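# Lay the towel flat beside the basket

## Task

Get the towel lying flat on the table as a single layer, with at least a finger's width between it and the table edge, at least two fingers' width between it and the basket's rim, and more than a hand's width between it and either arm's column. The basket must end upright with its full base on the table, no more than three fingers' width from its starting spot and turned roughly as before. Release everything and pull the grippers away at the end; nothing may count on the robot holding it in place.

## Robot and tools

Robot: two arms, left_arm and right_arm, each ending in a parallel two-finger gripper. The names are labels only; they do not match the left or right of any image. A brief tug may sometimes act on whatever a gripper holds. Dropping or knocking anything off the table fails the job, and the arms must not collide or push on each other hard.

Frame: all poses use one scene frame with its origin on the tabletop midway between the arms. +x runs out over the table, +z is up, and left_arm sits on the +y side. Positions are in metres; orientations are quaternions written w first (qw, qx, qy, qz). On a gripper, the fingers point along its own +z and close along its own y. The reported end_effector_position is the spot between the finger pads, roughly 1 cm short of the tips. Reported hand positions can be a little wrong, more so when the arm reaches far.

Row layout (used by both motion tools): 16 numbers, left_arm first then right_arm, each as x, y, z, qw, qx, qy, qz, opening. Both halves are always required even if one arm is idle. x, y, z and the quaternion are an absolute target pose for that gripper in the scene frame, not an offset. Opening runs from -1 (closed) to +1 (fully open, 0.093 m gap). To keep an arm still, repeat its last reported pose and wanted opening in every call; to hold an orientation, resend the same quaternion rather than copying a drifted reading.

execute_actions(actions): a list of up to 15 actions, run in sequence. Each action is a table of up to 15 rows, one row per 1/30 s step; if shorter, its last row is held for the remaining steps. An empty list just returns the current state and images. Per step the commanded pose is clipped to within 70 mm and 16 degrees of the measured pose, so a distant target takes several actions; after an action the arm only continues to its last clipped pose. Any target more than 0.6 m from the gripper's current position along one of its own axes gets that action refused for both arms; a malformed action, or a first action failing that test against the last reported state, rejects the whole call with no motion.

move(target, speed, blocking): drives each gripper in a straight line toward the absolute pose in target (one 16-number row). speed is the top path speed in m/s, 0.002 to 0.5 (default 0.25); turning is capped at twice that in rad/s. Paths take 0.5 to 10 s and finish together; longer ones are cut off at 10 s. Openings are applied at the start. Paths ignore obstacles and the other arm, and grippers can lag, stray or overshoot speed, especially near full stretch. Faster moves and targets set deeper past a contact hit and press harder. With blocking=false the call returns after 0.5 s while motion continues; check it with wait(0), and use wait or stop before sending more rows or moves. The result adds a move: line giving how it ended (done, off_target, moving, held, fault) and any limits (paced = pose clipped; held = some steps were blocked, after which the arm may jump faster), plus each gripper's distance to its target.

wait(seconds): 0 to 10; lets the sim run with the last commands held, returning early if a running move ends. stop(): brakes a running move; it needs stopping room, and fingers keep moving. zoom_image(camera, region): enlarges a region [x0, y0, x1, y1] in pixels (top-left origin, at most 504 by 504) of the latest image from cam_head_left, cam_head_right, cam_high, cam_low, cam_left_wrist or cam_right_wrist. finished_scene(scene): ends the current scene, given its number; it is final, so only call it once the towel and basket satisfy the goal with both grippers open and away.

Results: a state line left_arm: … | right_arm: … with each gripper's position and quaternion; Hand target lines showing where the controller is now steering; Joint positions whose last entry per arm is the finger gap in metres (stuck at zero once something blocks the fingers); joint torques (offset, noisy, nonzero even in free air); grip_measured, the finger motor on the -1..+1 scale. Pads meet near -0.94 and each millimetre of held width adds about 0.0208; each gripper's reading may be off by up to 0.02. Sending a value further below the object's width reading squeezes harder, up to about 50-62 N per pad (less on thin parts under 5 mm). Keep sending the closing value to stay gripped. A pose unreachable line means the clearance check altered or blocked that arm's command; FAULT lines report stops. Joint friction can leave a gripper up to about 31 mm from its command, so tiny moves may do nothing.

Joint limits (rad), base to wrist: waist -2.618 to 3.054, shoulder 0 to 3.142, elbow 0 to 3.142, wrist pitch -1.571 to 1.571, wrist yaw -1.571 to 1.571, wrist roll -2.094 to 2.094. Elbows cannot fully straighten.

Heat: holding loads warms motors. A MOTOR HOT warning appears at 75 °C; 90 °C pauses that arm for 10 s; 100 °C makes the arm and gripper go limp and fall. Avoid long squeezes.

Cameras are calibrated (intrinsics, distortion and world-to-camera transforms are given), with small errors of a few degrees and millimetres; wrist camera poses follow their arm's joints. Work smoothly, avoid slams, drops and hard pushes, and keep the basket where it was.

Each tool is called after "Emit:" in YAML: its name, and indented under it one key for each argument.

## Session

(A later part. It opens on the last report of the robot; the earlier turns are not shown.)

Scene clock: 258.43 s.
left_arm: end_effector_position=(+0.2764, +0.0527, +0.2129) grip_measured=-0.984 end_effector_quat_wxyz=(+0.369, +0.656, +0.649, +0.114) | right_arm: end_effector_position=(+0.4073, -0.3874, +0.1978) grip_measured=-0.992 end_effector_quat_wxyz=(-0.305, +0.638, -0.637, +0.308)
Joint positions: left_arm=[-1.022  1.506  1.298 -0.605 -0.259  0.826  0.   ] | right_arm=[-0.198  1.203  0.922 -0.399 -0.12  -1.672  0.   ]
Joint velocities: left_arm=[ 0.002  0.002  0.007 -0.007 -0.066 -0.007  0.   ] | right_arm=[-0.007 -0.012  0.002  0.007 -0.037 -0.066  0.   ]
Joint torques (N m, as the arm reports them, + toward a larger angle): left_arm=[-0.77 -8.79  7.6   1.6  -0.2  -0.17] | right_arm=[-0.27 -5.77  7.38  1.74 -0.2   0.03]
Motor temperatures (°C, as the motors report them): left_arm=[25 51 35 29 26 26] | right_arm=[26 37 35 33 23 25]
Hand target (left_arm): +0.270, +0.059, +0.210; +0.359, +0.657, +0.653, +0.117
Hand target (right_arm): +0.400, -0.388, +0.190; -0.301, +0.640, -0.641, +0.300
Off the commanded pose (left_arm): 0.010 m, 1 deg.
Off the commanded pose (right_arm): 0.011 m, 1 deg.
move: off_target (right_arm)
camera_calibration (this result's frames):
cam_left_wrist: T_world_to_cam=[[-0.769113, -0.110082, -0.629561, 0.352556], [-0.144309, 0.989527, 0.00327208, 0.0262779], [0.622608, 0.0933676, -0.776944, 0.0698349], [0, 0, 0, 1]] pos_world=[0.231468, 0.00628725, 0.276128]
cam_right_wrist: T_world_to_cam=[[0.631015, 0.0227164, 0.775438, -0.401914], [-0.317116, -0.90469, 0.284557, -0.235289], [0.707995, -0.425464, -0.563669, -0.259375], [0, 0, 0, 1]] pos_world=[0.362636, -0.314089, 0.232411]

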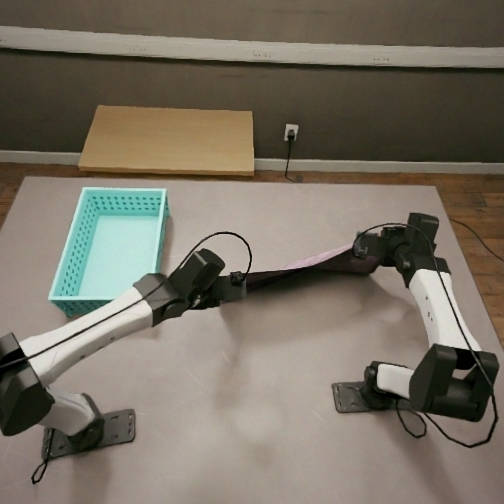

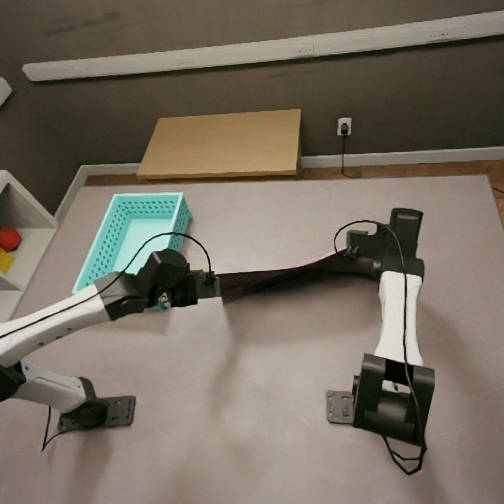

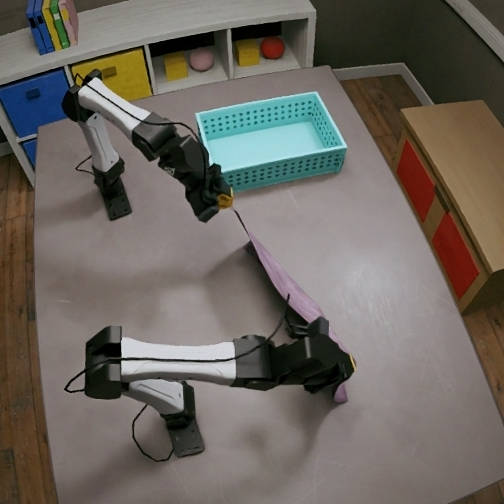

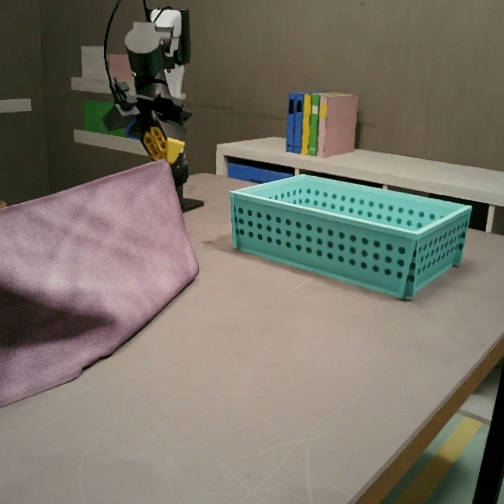

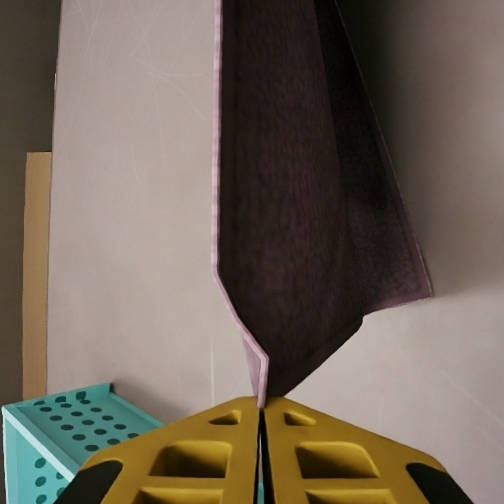

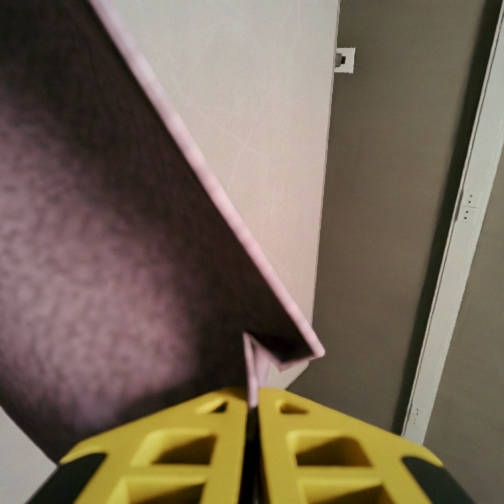

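Emit:
move:
  target: [0.291,0.066,0.285,0.36,0.657,0.652,0.12,-1, 0.401,-0.396,0.28,0.30,-0.64,0.64,-0.30,-1]
  speed: 0.12

Emit:
execute_actions:
  actions:
    - [[0.293,0.066,0.285,0.36,0.657,0.652,0.12,-1,0.403,-0.396,0.28,0.30,-0.64,0.64,-0.30,-1],[0.297,0.067,0.285,0.36,0.657,0.652,0.12,-1,0.407,-0.395,0.28,0.30,-0.64,0.64,-0.30,-1],[0.303,0.069,0.285,0.36,0.657,0.652,0.12,-1,0.413,-0.393,0.28,0.30,-0.64,0.64,-0.30,-1],[0.310,0.071,0.285,0.36,0.657,0.652,0.12,-1,0.420,-0.391,0.28,0.30,-0.64,0.64,-0.30,-1],[0.320,0.073,0.285,0.36,0.657,0.652,0.12,-1,0.430,-0.389,0.28,0.30,-0.64,0.64,-0.30,-1],[0.332,0.076,0.285,0.36,0.657,0.652,0.12,-1,0.442,-0.386,0.28,0.30,-0.64,0.64,-0.30,-1],[0.345,0.079,0.285,0.36,0.657,0.652,0.12,-1,0.455,-0.383,0.28,0.30,-0.64,0.64,-0.30,-1],[0.360,0.083,0.285,0.36,0.657,0.652,0.12,-1,0.470,-0.379,0.28,0.30,-0.64,0.64,-0.30,-1],[0.375,0.087,0.285,0.36,0.657,0.652,0.12,-1,0.485,-0.375,0.28,0.30,-0.64,0.64,-0.30,-1],[0.391,0.091,0.285,0.36,0.657,0.652,0.12,-1,0.501,-0.371,0.28,0.30,-0.64,0.64,-0.30,-1],[0.406,0.094,0.285,0.36,0.657,0.652,0.12,-1,0.516,-0.368,0.28,0.30,-0.64,0.64,-0.30,-1],[0.422,0.098,0.285,0.36,0.657,0.652,0.12,-1,0.532,-0.364,0.28,0.30,-0.64,0.64,-0.30,-1],[0.436,0.101,0.283,0.36,0.657,0.652,0.12,-1,0.546,-0.361,0.278,0.30,-0.64,0.64,-0.30,-1],[0.445,0.104,0.280,0.36,0.657,0.652,0.12,-1,0.555,-0.358,0.275,0.30,-0.64,0.64,-0.30,-1],[0.450,0.105,0.276,0.36,0.657,0.652,0.12,-1,0.560,-0.357,0.271,0.30,-0.64,0.64,-0.30,-1]]
    - [[0.446,0.104,0.270,0.36,0.657,0.652,0.12,-1,0.556,-0.358,0.265,0.30,-0.64,0.64,-0.30,-1],[0.437,0.102,0.262,0.36,0.657,0.652,0.12,-1,0.547,-0.360,0.257,0.30,-0.64,0.64,-0.30,-1],[0.425,0.099,0.252,0.36,0.657,0.652,0.12,-1,0.535,-0.363,0.247,0.30,-0.64,0.64,-0.30,-1],[0.410,0.095,0.242,0.36,0.657,0.652,0.12,-1,0.520,-0.367,0.237,0.30,-0.64,0.64,-0.30,-1],[0.396,0.092,0.232,0.36,0.657,0.652,0.12,-1,0.506,-0.370,0.227,0.30,-0.64,0.64,-0.30,-1],[0.381,0.088,0.222,0.36,0.657,0.652,0.12,-1,0.491,-0.374,0.217,0.30,-0.64,0.64,-0.30,-1],[0.368,0.085,0.212,0.36,0.657,0.652,0.12,-1,0.478,-0.377,0.207,0.30,-0.64,0.64,-0.30,-1],[0.355,0.081,0.202,0.36,0.657,0.652,0.12,-1,0.465,-0.381,0.197,0.30,-0.64,0.64,-0.30,-1],[0.344,0.079,0.192,0.36,0.657,0.652,0.12,-1,0.454,-0.383,0.187,0.30,-0.64,0.64,-0.30,-1],[0.334,0.076,0.182,0.36,0.657,0.652,0.12,-1,0.444,-0.386,0.177,0.30,-0.64,0.64,-0.30,-1],[0.325,0.074,0.172,0.36,0.657,0.652,0.12,-1,0.435,-0.388,0.167,0.30,-0.64,0.64,-0.30,-1],[0.317,0.072,0.163,0.36,0.657,0.652,0.12,-1,0.427,-0.390,0.158,0.30,-0.64,0.64,-0.30,-1],[0.311,0.071,0.155,0.36,0.657,0.652,0.12,-1,0.421,-0.391,0.150,0.30,-0.64,0.64,-0.30,-1],[0.307,0.070,0.149,0.36,0.657,0.652,0.12,-1,0.417,-0.392,0.144,0.30,-0.64,0.64,-0.30,-1],[0.305,0.069,0.145,0.36,0.657,0.652,0.12,-1,0.415,-0.393,0.140,0.30,-0.64,0.64,-0.30,-1]]
    - [[0.305,0.069,0.145,0.36,0.657,0.652,0.12,-1,0.415,-0.393,0.140,0.30,-0.64,0.64,-0.30,-1]]

Scene clock: 305.00 s.
left_arm: end_effector_position=(+0.2870, +0.0640, +0.2903) grip_measured=-0.984 end_effector_quat_wxyz=(+0.375, +0.651, +0.650, +0.117) | right_arm: end_effector_position=(+0.4001, -0.3929, +0.2821) grip_measured=-0.992 end_effector_quat_wxyz=(-0.304, +0.639, -0.637, +0.304)
Joint positions: left_arm=[-0.975  1.543  1.634 -0.882 -0.235  0.858  0.   ] | right_arm=[-0.229  1.226  1.28  -0.744 -0.148 -1.694  0.   ]
Joint velocities: left_arm=[ 0.007  0.012 -0.002 -0.037 -0.037  0.022  0.   ] | right_arm=[-0.012  0.012  0.007 -0.051 -0.007 -0.037  0.   ]
Joint torques (N m, as the arm reports them, + toward a larger angle): left_arm=[ 0.63 -5.98 10.33  1.61 -0.05  0.01] | right_arm=[-0.31 -3.11  9.74  1.77 -0.17  0.05]
Motor temperatures (°C, as the motors report them): left_arm=[25 45 35 29 26 26] | right_arm=[26 34 36 36 23 25]
Hand target (left_arm): +0.290, +0.067, +0.285; +0.361, +0.657, +0.651, +0.121
Hand target (right_arm): +0.402, -0.396, +0.280; -0.300, +0.640, -0.640, +0.300
Off the commanded pose (left_arm): 0.007 m, 2 deg.
Off the commanded pose (right_arm): 0.004 m, 1 deg.
move: done
camera_calibration (this result's frames):
cam_left_wrist: T_world_to_cam=[[-0.76024, -0.121409, -0.638196, 0.411435], [-0.152227, 0.988323, -0.00667818, 0.0215685], [0.631555, 0.0920737, -0.769845, 0.117725], [0, 0, 0, 1]] pos_world=[0.241723, 0.0177957, 0.35335]
cam_right_wrist: T_world_to_cam=[[0.635887, 0.0234654, 0.771425, -0.463131], [-0.311882, -0.906476, 0.284658, -0.269269], [0.705958, -0.421604, -0.569098, -0.205246], [0, 0, 0, 1]] pos_world=[0.355414, -0.319751, 0.317116]

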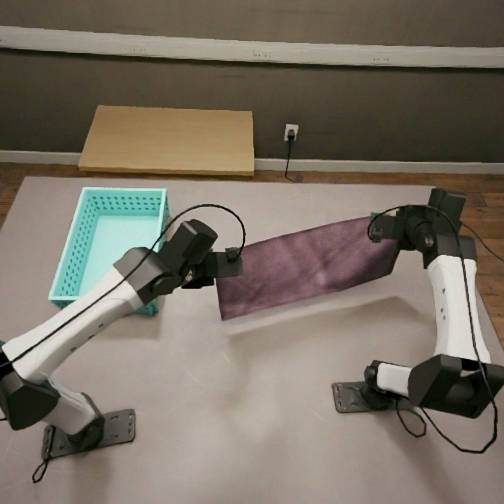

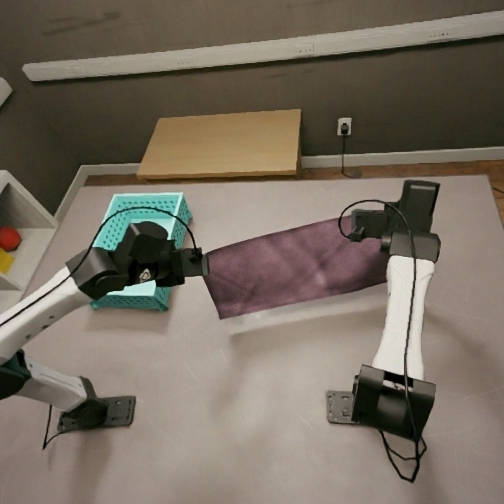

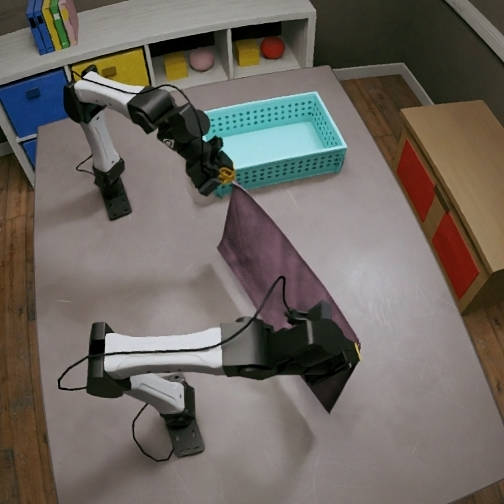

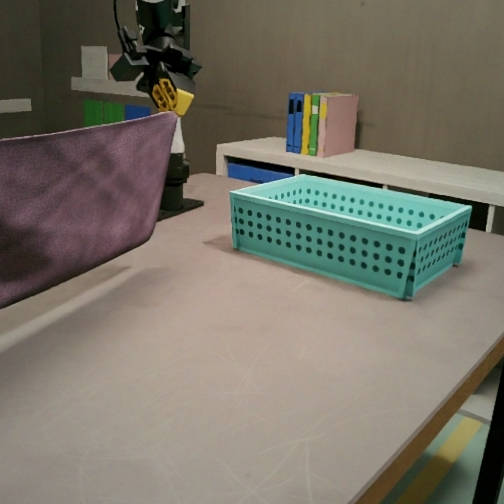

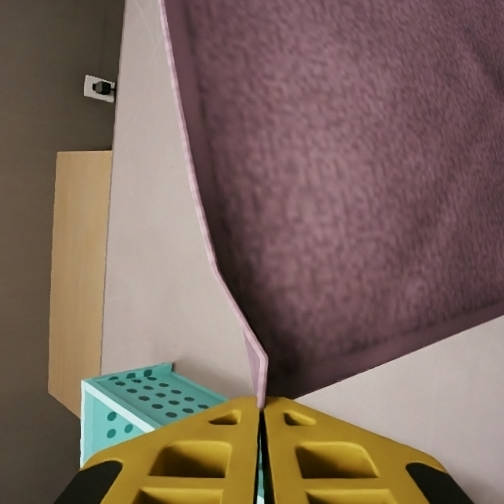

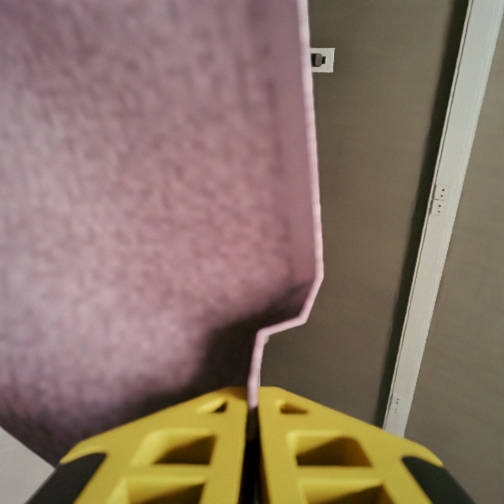

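Scene clock: 306.50 s.
left_arm: end_effector_position=(+0.3046, +0.0672, +0.1419) grip_measured=-0.984 end_effector_quat_wxyz=(+0.351, +0.666, +0.649, +0.113) | right_arm: end_effector_position=(+0.4161, -0.3896, +0.1382) grip_measured=-0.992 end_effector_quat_wxyz=(-0.296, +0.644, -0.642, +0.293)
Joint positions: left_arm=[-0.921  1.586  1.114 -0.361 -0.184  0.91   0.   ] | right_arm=[-0.204  1.303  0.777 -0.194 -0.129 -1.679  0.   ]
Joint velocities: left_arm=[ 0.002  0.002 -0.007  0.037 -0.066 -0.022  0.   ] | right_arm=[-0.007 -0.007  0.007  0.081  0.037 -0.066  0.   ]
Joint torques (N m, as the arm reports them, + toward a larger angle): left_arm=[-0.45 -9.25  7.48  1.88 -0.18 -0.2 ] | right_arm=[-0.38 -6.32  7.75  1.9  -0.16  0.02]
Motor temperatures (°C, as the motors report them): left_arm=[25 45 35 29 26 26] | right_arm=[26 34 36 36 23 25]
Hand target (left_arm): +0.305, +0.069, +0.145; +0.360, +0.658, +0.651, +0.119
Hand target (right_arm): +0.415, -0.393, +0.140; -0.300, +0.640, -0.640, +0.300
Off the commanded pose (left_arm): 0.004 m, 2 deg.
Off the commanded pose (right_arm): 0.004 m, 1 deg.
camera_calibration (this result's frames):
cam_left_wrist: T_world_to_cam=[[-0.786452, -0.0843022, -0.611871, 0.332271], [-0.133733, 0.990384, 0.0354379, 0.00840146], [0.603, 0.109698, -0.790163, 0.00256498], [0, 0, 0, 1]] pos_world=[0.260892, 0.0194091, 0.205036]
cam_right_wrist: T_world_to_cam=[[0.659851, 0.0207752, 0.751109, -0.370539], [-0.301828, -0.908098, 0.290273, -0.225944], [0.688111, -0.418243, -0.592939, -0.285006], [0, 0, 0, 1]] pos_world=[0.37242, -0.316683, 0.174909]

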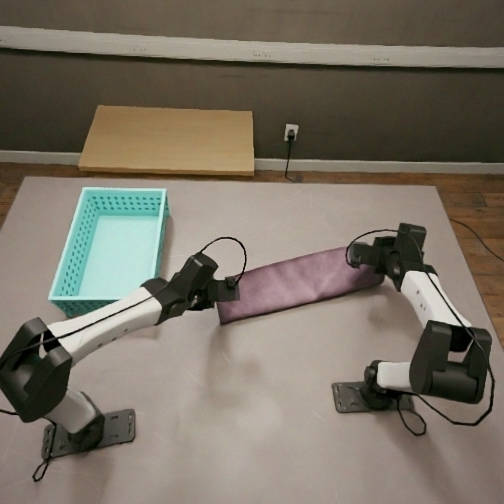

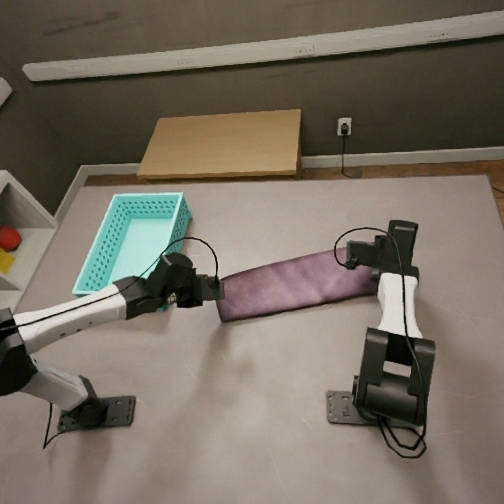

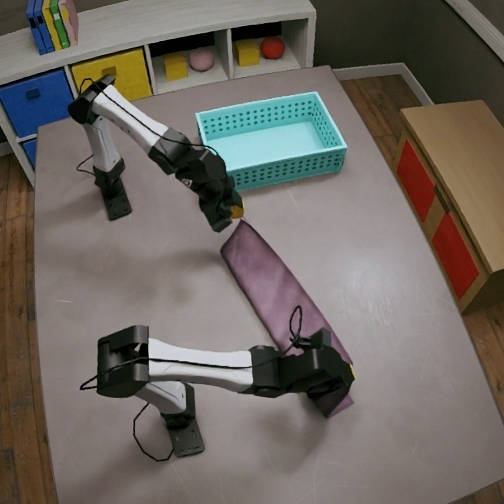

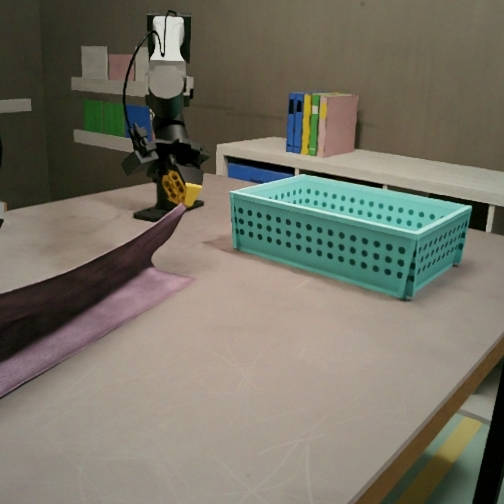

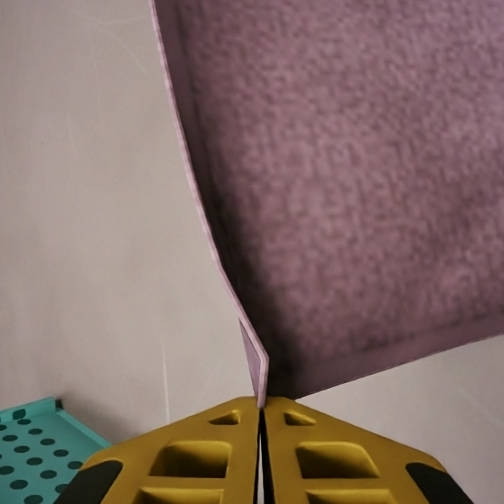

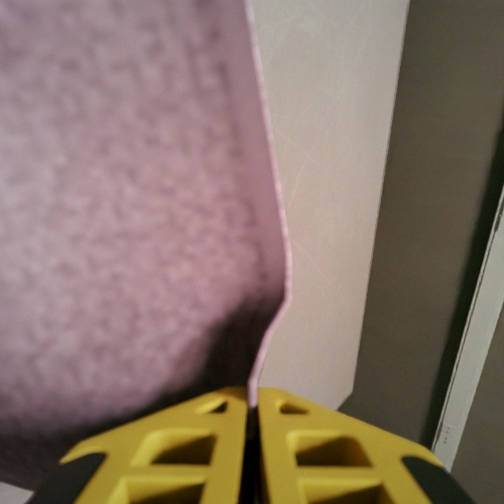

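Emit:
move:
  target: [0.17,0.036,0.11,0.36,0.657,0.652,0.12,-1, 0.28,-0.426,0.105,0.27,-0.653,0.653,-0.27,-1]
  speed: 0.1

Emit:
move:
  target: [0.10,0.02,0.03,0.36,0.657,0.652,0.12,-1, 0.21,-0.445,0.025,0.21,-0.675,0.675,-0.21,-1]
  speed: 0.08

Scene clock: 318.90 s.
left_arm: end_effector_position=(+0.1728, +0.0253, +0.1106) grip_measured=-0.984 end_effector_quat_wxyz=(+0.364, +0.656, +0.653, +0.108) | right_arm: end_effector_position=(+0.2865, -0.4290, +0.1121) grip_measured=-0.992 end_effector_quat_wxyz=(-0.273, +0.652, -0.652, +0.275)
Joint positions: left_arm=[-1.371  1.479  0.889 -0.339 -0.475  0.527  0.   ] | right_arm=[-0.613  0.85   0.507 -0.515 -0.395 -1.994  0.   ]
Joint velocities: left_arm=[-0.007 -0.002 -0.017  0.007 -0.051 -0.051  0.   ] | right_arm=[-0.007  0.007  0.007 -0.007 -0.007 -0.051  0.   ]
Joint torques (N m, as the arm reports them, + toward a larger angle): left_arm=[-0.8  -7.94  7.06  1.37 -0.3  -0.17] | right_arm=[-0.29 -2.47  7.29  1.42 -0.32  0.01]
Motor temperatures (°C, as the motors report them): left_arm=[25 45 35 31 26 26] | right_arm=[26 33 36 36 23 25]
Hand target (left_arm): +0.169, +0.033, +0.108; +0.356, +0.657, +0.655, +0.114
Hand target (right_arm): +0.281, -0.427, +0.106; -0.273, +0.652, -0.654, +0.269
Off the commanded pose (left_arm): 0.011 m, 1 deg.
Off the commanded pose (right_arm): 0.010 m, 1 deg.
move: off_target (left_arm)
camera_calibration (this result's frames):
cam_left_wrist: T_world_to_cam=[[-0.779829, -0.11329, -0.615656, 0.2059], [-0.146396, 0.98922, 0.00340226, 0.0391619], [0.608634, 0.0927824, -0.788008, 0.0611436], [0, 0, 0, 1]] pos_world=[0.129086, -0.0210863, 0.174812]
cam_right_wrist: T_world_to_cam=[[0.704894, 0.0208851, 0.709005, -0.272778], [-0.288298, -0.904842, 0.313281, -0.2984], [0.648081, -0.425234, -0.631797, -0.214944], [0, 0, 0, 1]] pos_world=[0.245553, -0.355709, 0.151083]

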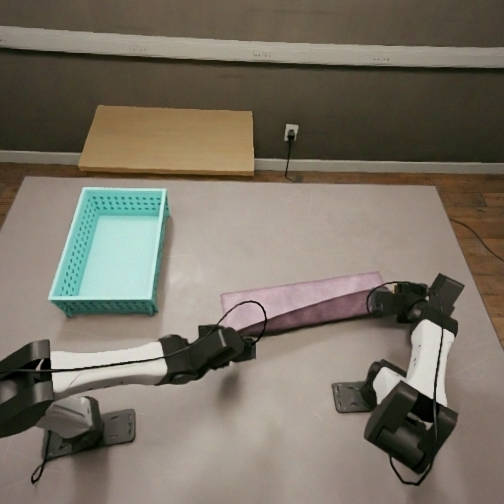

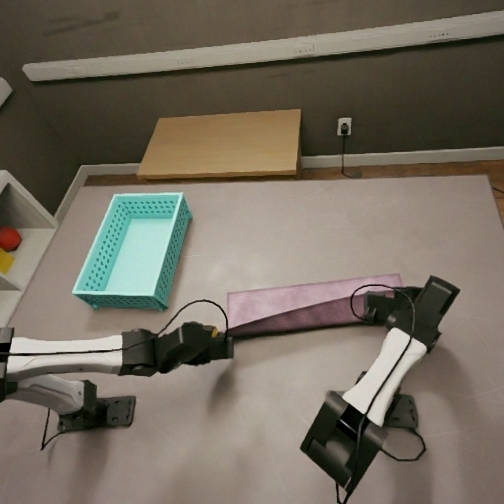

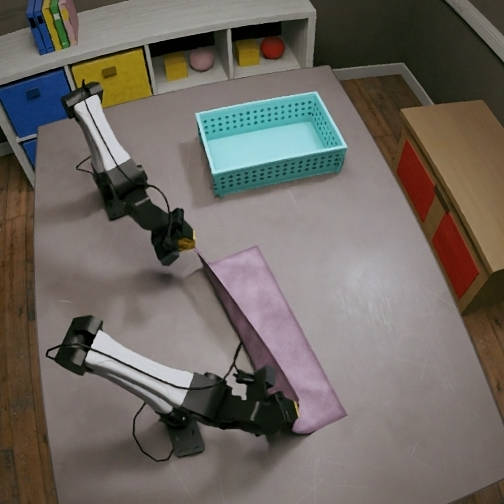

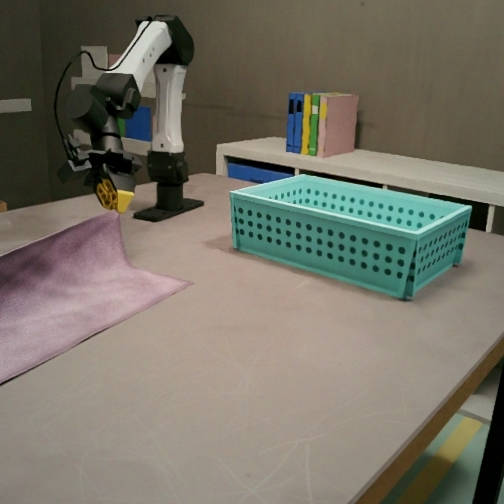

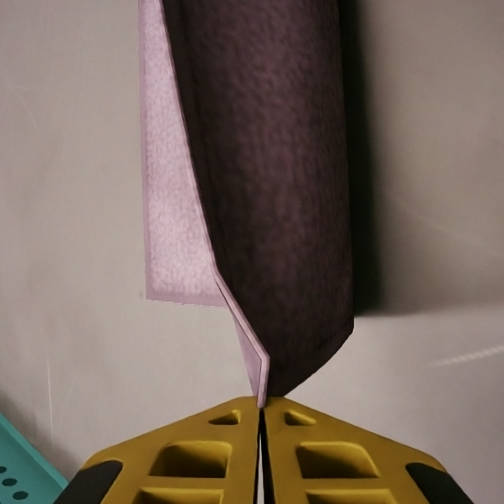

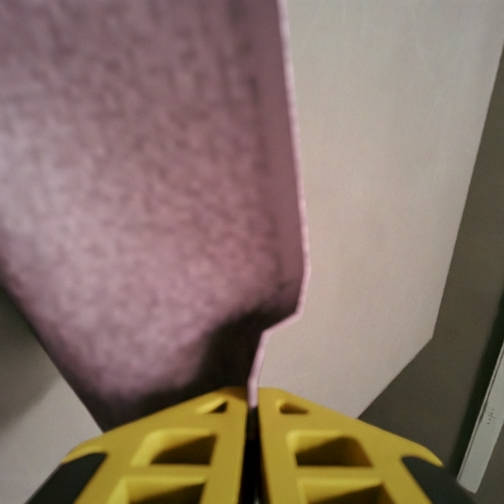

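Scene clock: 320.83 s.
left_arm: end_effector_position=(+0.1013, +0.0123, +0.0391) grip_measured=-0.984 end_effector_quat_wxyz=(+0.365, +0.653, +0.655, +0.108) | right_arm: end_effector_position=(+0.2179, -0.4431, +0.0323) grip_measured=-0.992 end_effector_quat_wxyz=(+0.177, -0.628, +0.722, -0.230)
Joint positions: left_arm=[-1.637  1.636  0.742 -0.171 -0.623  0.259  0.   ] | right_arm=[-0.776  0.761  0.285 -0.574 -0.287 -2.09   0.   ]
Joint velocities: left_arm=[-0.007  0.007 -0.002  0.037  0.007 -0.022  0.   ] | right_arm=[ 0.017  0.002 -0.017 -0.051  0.095  0.066  0.   ]
Joint torques (N m, as the arm reports them, + toward a larger angle): left_arm=[-0.9  -5.42  5.7   1.41 -0.37 -0.19] | right_arm=[-0.12 -1.67  6.89  1.21 -0.02 -0.02]
Motor temperatures (°C, as the motors report them): left_arm=[25 44 35 31 26 26] | right_arm=[26 33 36 36 23 25]
Hand target (left_arm): +0.099, +0.018, +0.028; +0.357, +0.657, +0.654, +0.118
Hand target (right_arm): +0.211, -0.444, +0.026; +0.162, -0.625, +0.728, -0.228
Off the commanded pose (left_arm): 0.012 m, 2 deg.
Off the commanded pose (right_arm): 0.011 m, 9 deg.
joint sent to its limit (right arm) — the command would take joint 6 (wrist roll) past its lower limit, so that joint was sent only as far as its limit.
move: off_target (left_arm, right_arm)
camera_calibration (this result's frames):
cam_left_wrist: T_world_to_cam=[[-0.778493, -0.12028, -0.61602, 0.104584], [-0.152155, 0.988356, -0.000694635, 0.0424633], [0.608931, 0.0931899, -0.78773, 0.0494254], [0, 0, 0, 1]] pos_world=[0.0577827, -0.0339954, 0.10339]
cam_right_wrist: T_world_to_cam=[[0.833497, -0.0867554, 0.545671, -0.237964], [-0.346799, -0.850973, 0.394431, -0.271921], [0.430132, -0.517995, -0.73937, -0.217033], [0, 0, 0, 1]] pos_world=[0.197394, -0.364464, 0.0766366]

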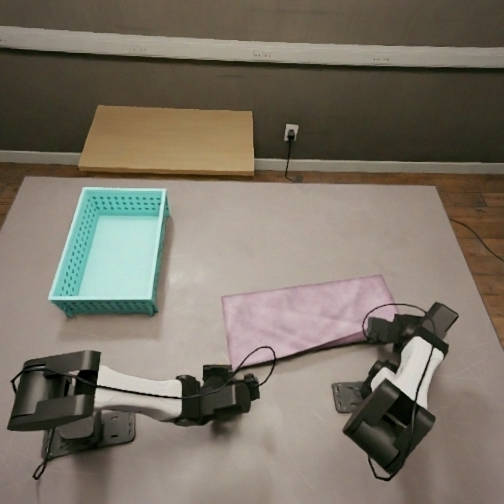

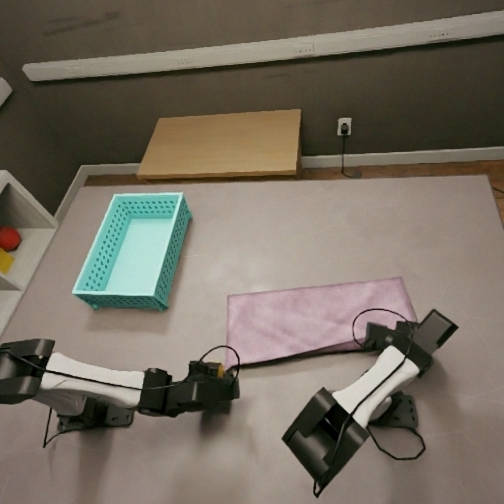

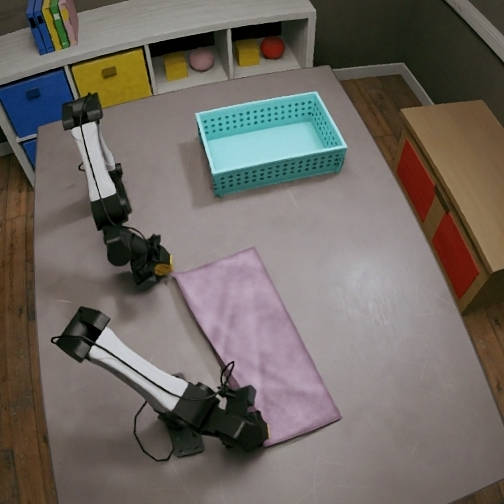

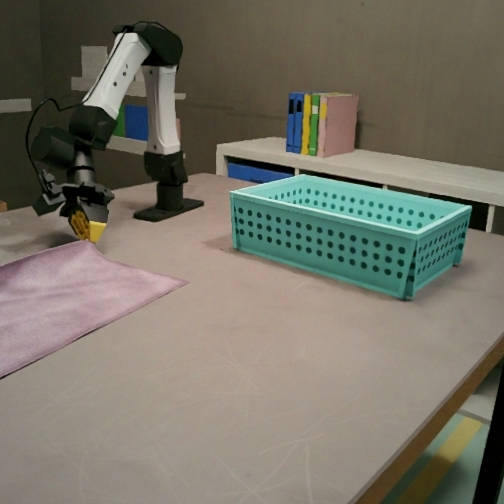

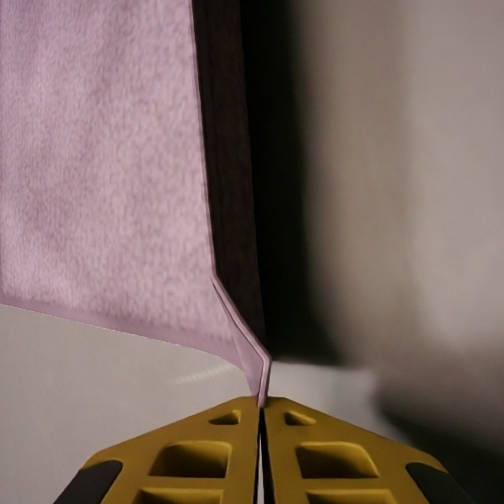

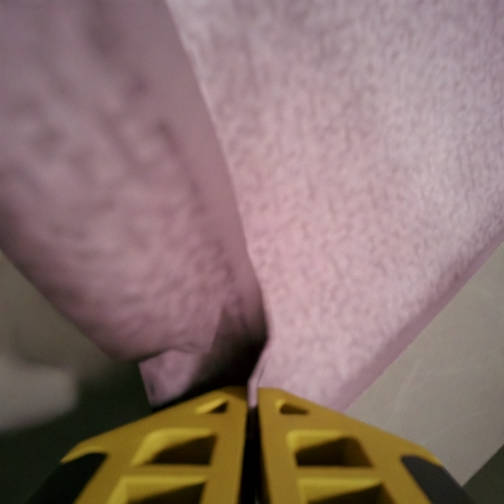

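Emit:
move:
  target: [0.08,0.005,0.025,0.36,0.657,0.652,0.12,-1, 0.16,-0.47,0.03,0.12,-0.56,0.80,-0.18,-1]
  speed: 0.06

Scene clock: 332.07 s.
left_arm: end_effector_position=(+0.0821, +0.0018, +0.0305) grip_measured=-0.984 end_effector_quat_wxyz=(+0.370, +0.651, +0.655, +0.105) | right_arm: end_effector_position=(+0.1638, -0.4626, +0.0249) grip_measured=-0.992 end_effector_quat_wxyz=(+0.105, -0.540, +0.817, -0.173)
Joint positions: left_arm=[-1.71   1.696  0.766 -0.171 -0.661  0.181  0.   ] | right_arm=[-0.998  0.761  0.334 -0.783 -0.198 -2.09   0.   ]
Joint velocities: left_arm=[-0.002  0.002 -0.002 -0.022  0.022  0.022  0.   ] | right_arm=[ 0.007  0.007 -0.007  0.081  0.051 -0.051  0.   ]
Joint torques (N m, as the arm reports them, + toward a larger angle): left_arm=[-0.94 -5.63  8.31  0.95 -0.43 -0.18] | right_arm=[-0.3  -0.75  9.53  0.99  0.08 -0.03]
Motor temperatures (°C, as the motors report them): left_arm=[25 42 35 30 26 26] | right_arm=[26 32 36 35 23 25]
Hand target (left_arm): +0.080, +0.005, +0.024; +0.359, +0.657, +0.652, +0.119
Hand target (right_arm): +0.162, -0.470, +0.030; +0.093, -0.536, +0.818, -0.184
Off the commanded pose (left_arm): 0.007 m, 2 deg.
Off the commanded pose (right_arm): 0.010 m, 3 deg.
joint sent to its limit (right arm) — the command would take joint 6 (wrist roll) past its lower limit, so that joint was sent only as far as its limit.
move: off_target (right_arm)
camera_calibration (this result's frames):
cam_left_wrist: T_world_to_cam=[[-0.775808, -0.127598, -0.617932, 0.0829634], [-0.152102, 0.988278, -0.013109, 0.0502973], [0.612362, 0.0838185, -0.786122, 0.0550058], [0, 0, 0, 1]] pos_world=[0.0383305, -0.0437323, 0.0951664]
cam_right_wrist: T_world_to_cam=[[0.856824, -0.338751, 0.388717, -0.307034], [-0.49021, -0.768899, 0.410473, -0.24325], [0.159836, -0.542256, -0.824871, -0.174193], [0, 0, 0, 1]] pos_world=[0.171673, -0.3855, 0.0755102]

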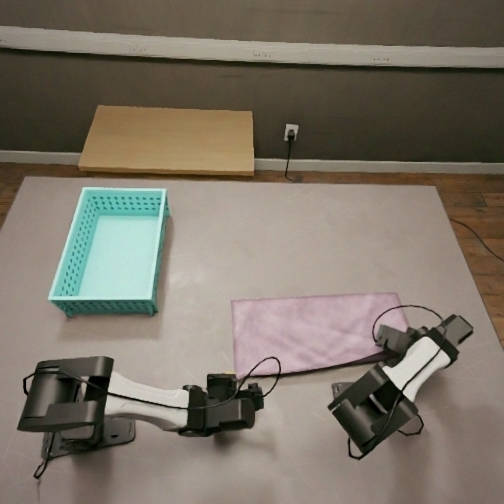

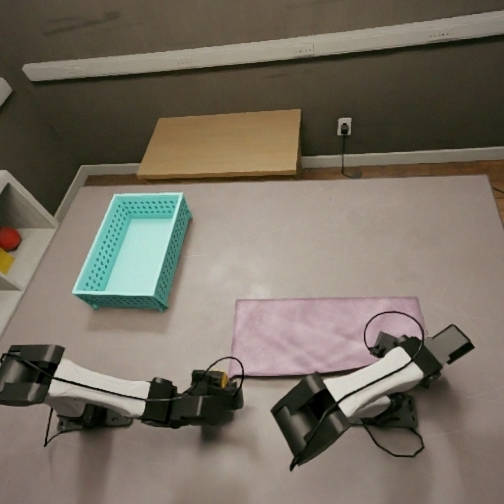

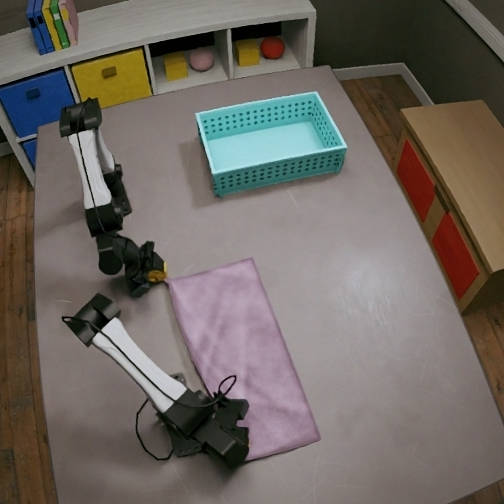

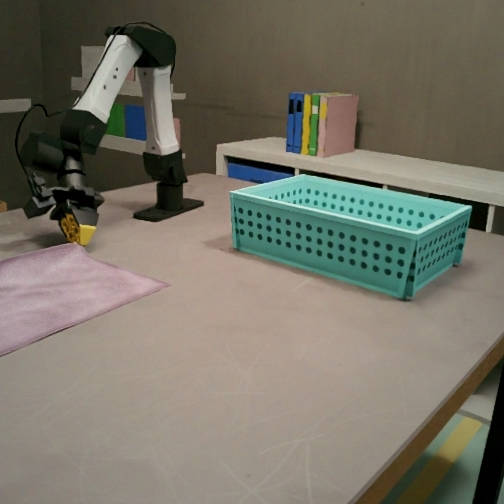

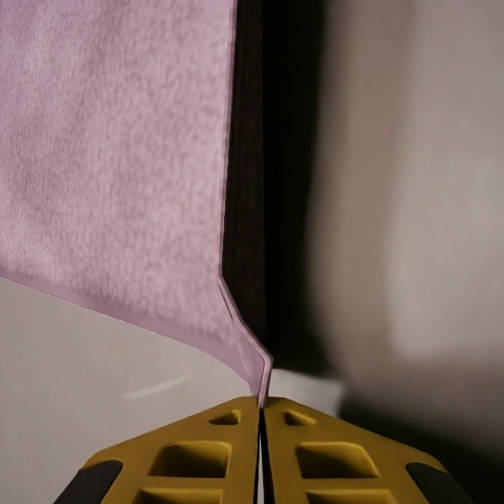

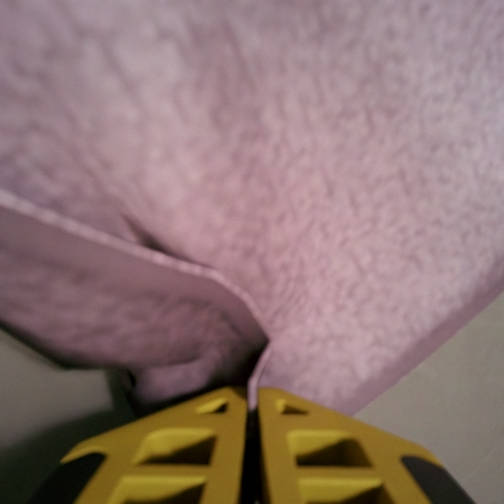

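Emit:
move:
  target: [0.24,0.085,0.018,0.36,0.657,0.652,0.12,-1, 0.32,-0.385,0.015,0.21,-0.675,0.675,-0.21,-1]
  speed: 0.07

Scene clock: 340.00 s.
left_arm: end_effector_position=(+0.2437, +0.0788, +0.0296) grip_measured=-0.984 end_effector_quat_wxyz=(+0.380, +0.651, +0.646, +0.120) | right_arm: end_effector_position=(+0.3144, -0.3843, +0.0149) grip_measured=-0.992 end_effector_quat_wxyz=(-0.209, +0.677, -0.674, +0.210)
Joint positions: left_arm=[-1.058  1.622  0.588  0.24  -0.296  0.806  0.   ] | right_arm=[-0.233  1.232  0.368 -0.114 -0.108 -1.734  0.   ]
Joint velocities: left_arm=[ 0.007  0.017 -0.007 -0.007 -0.037 -0.022  0.   ] | right_arm=[ 0.002 -0.007 -0.002  0.022 -0.007  0.007  0.   ]
Joint torques (N m, as the arm reports them, + toward a larger angle): left_arm=[ 0.77 -5.75  5.76  1.91 -0.1   0.07] | right_arm=[ 0.96 -1.79  8.51  1.48 -0.03  0.07]
Motor temperatures (°C, as the motors report them): left_arm=[25 41 35 30 26 26] | right_arm=[26 31 37 35 23 25]
Hand target (left_arm): +0.243, +0.087, +0.020; +0.367, +0.656, +0.647, +0.127
Hand target (right_arm): +0.317, -0.385, +0.014; -0.204, +0.677, -0.675, +0.210
Off the commanded pose (left_arm): 0.014 m, 3 deg.
Off the commanded pose (right_arm): 0.006 m, 0 deg.
move: off_target (left_arm)
camera_calibration (this result's frames):
cam_left_wrist: T_world_to_cam=[[-0.752156, -0.119062, -0.64814, 0.212075], [-0.147357, 0.989026, -0.0106774, -0.00249921], [0.642299, 0.0874769, -0.761446, -0.059482], [0, 0, 0, 1]] pos_world=[0.197351, 0.0329253, 0.0921357]
cam_right_wrist: T_world_to_cam=[[0.829241, 0.0237502, 0.558387, -0.260155], [-0.218623, -0.905702, 0.363192, -0.242363], [0.514358, -0.42325, -0.745853, -0.230893], [0, 0, 0, 1]] pos_world=[0.281507, -0.311055, 0.0610792]

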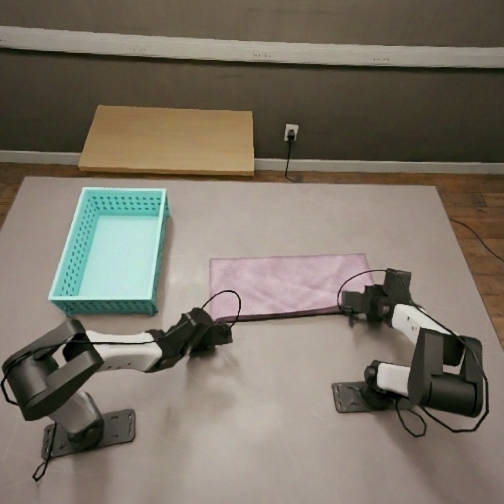

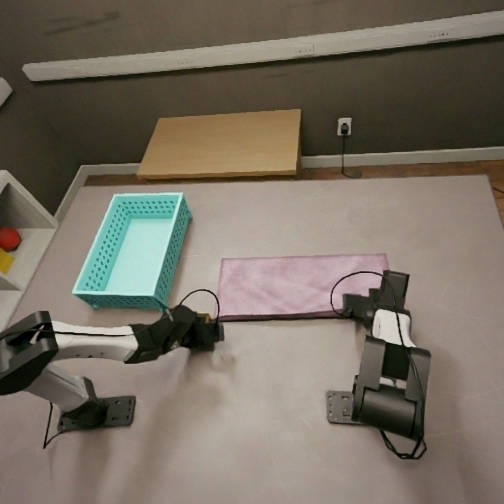

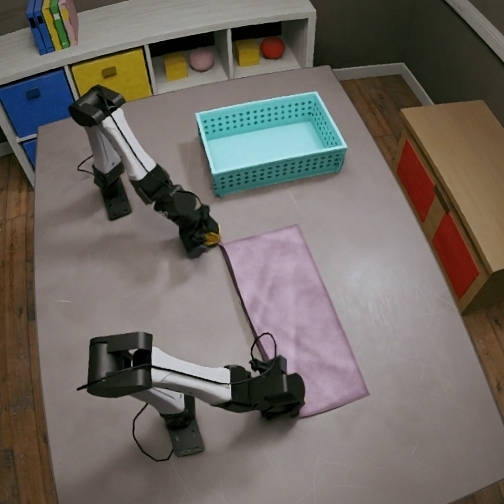

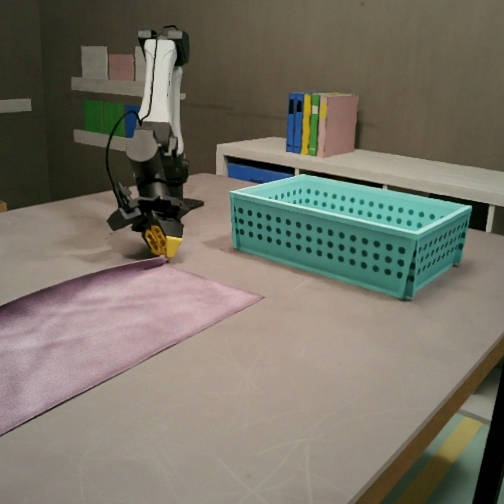

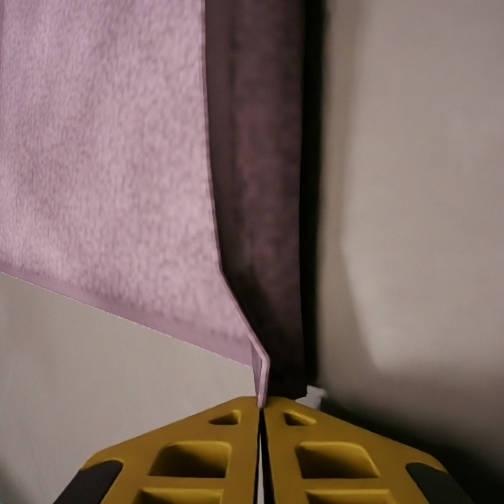

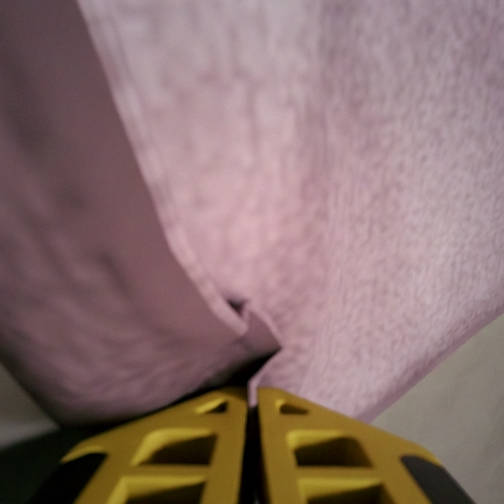

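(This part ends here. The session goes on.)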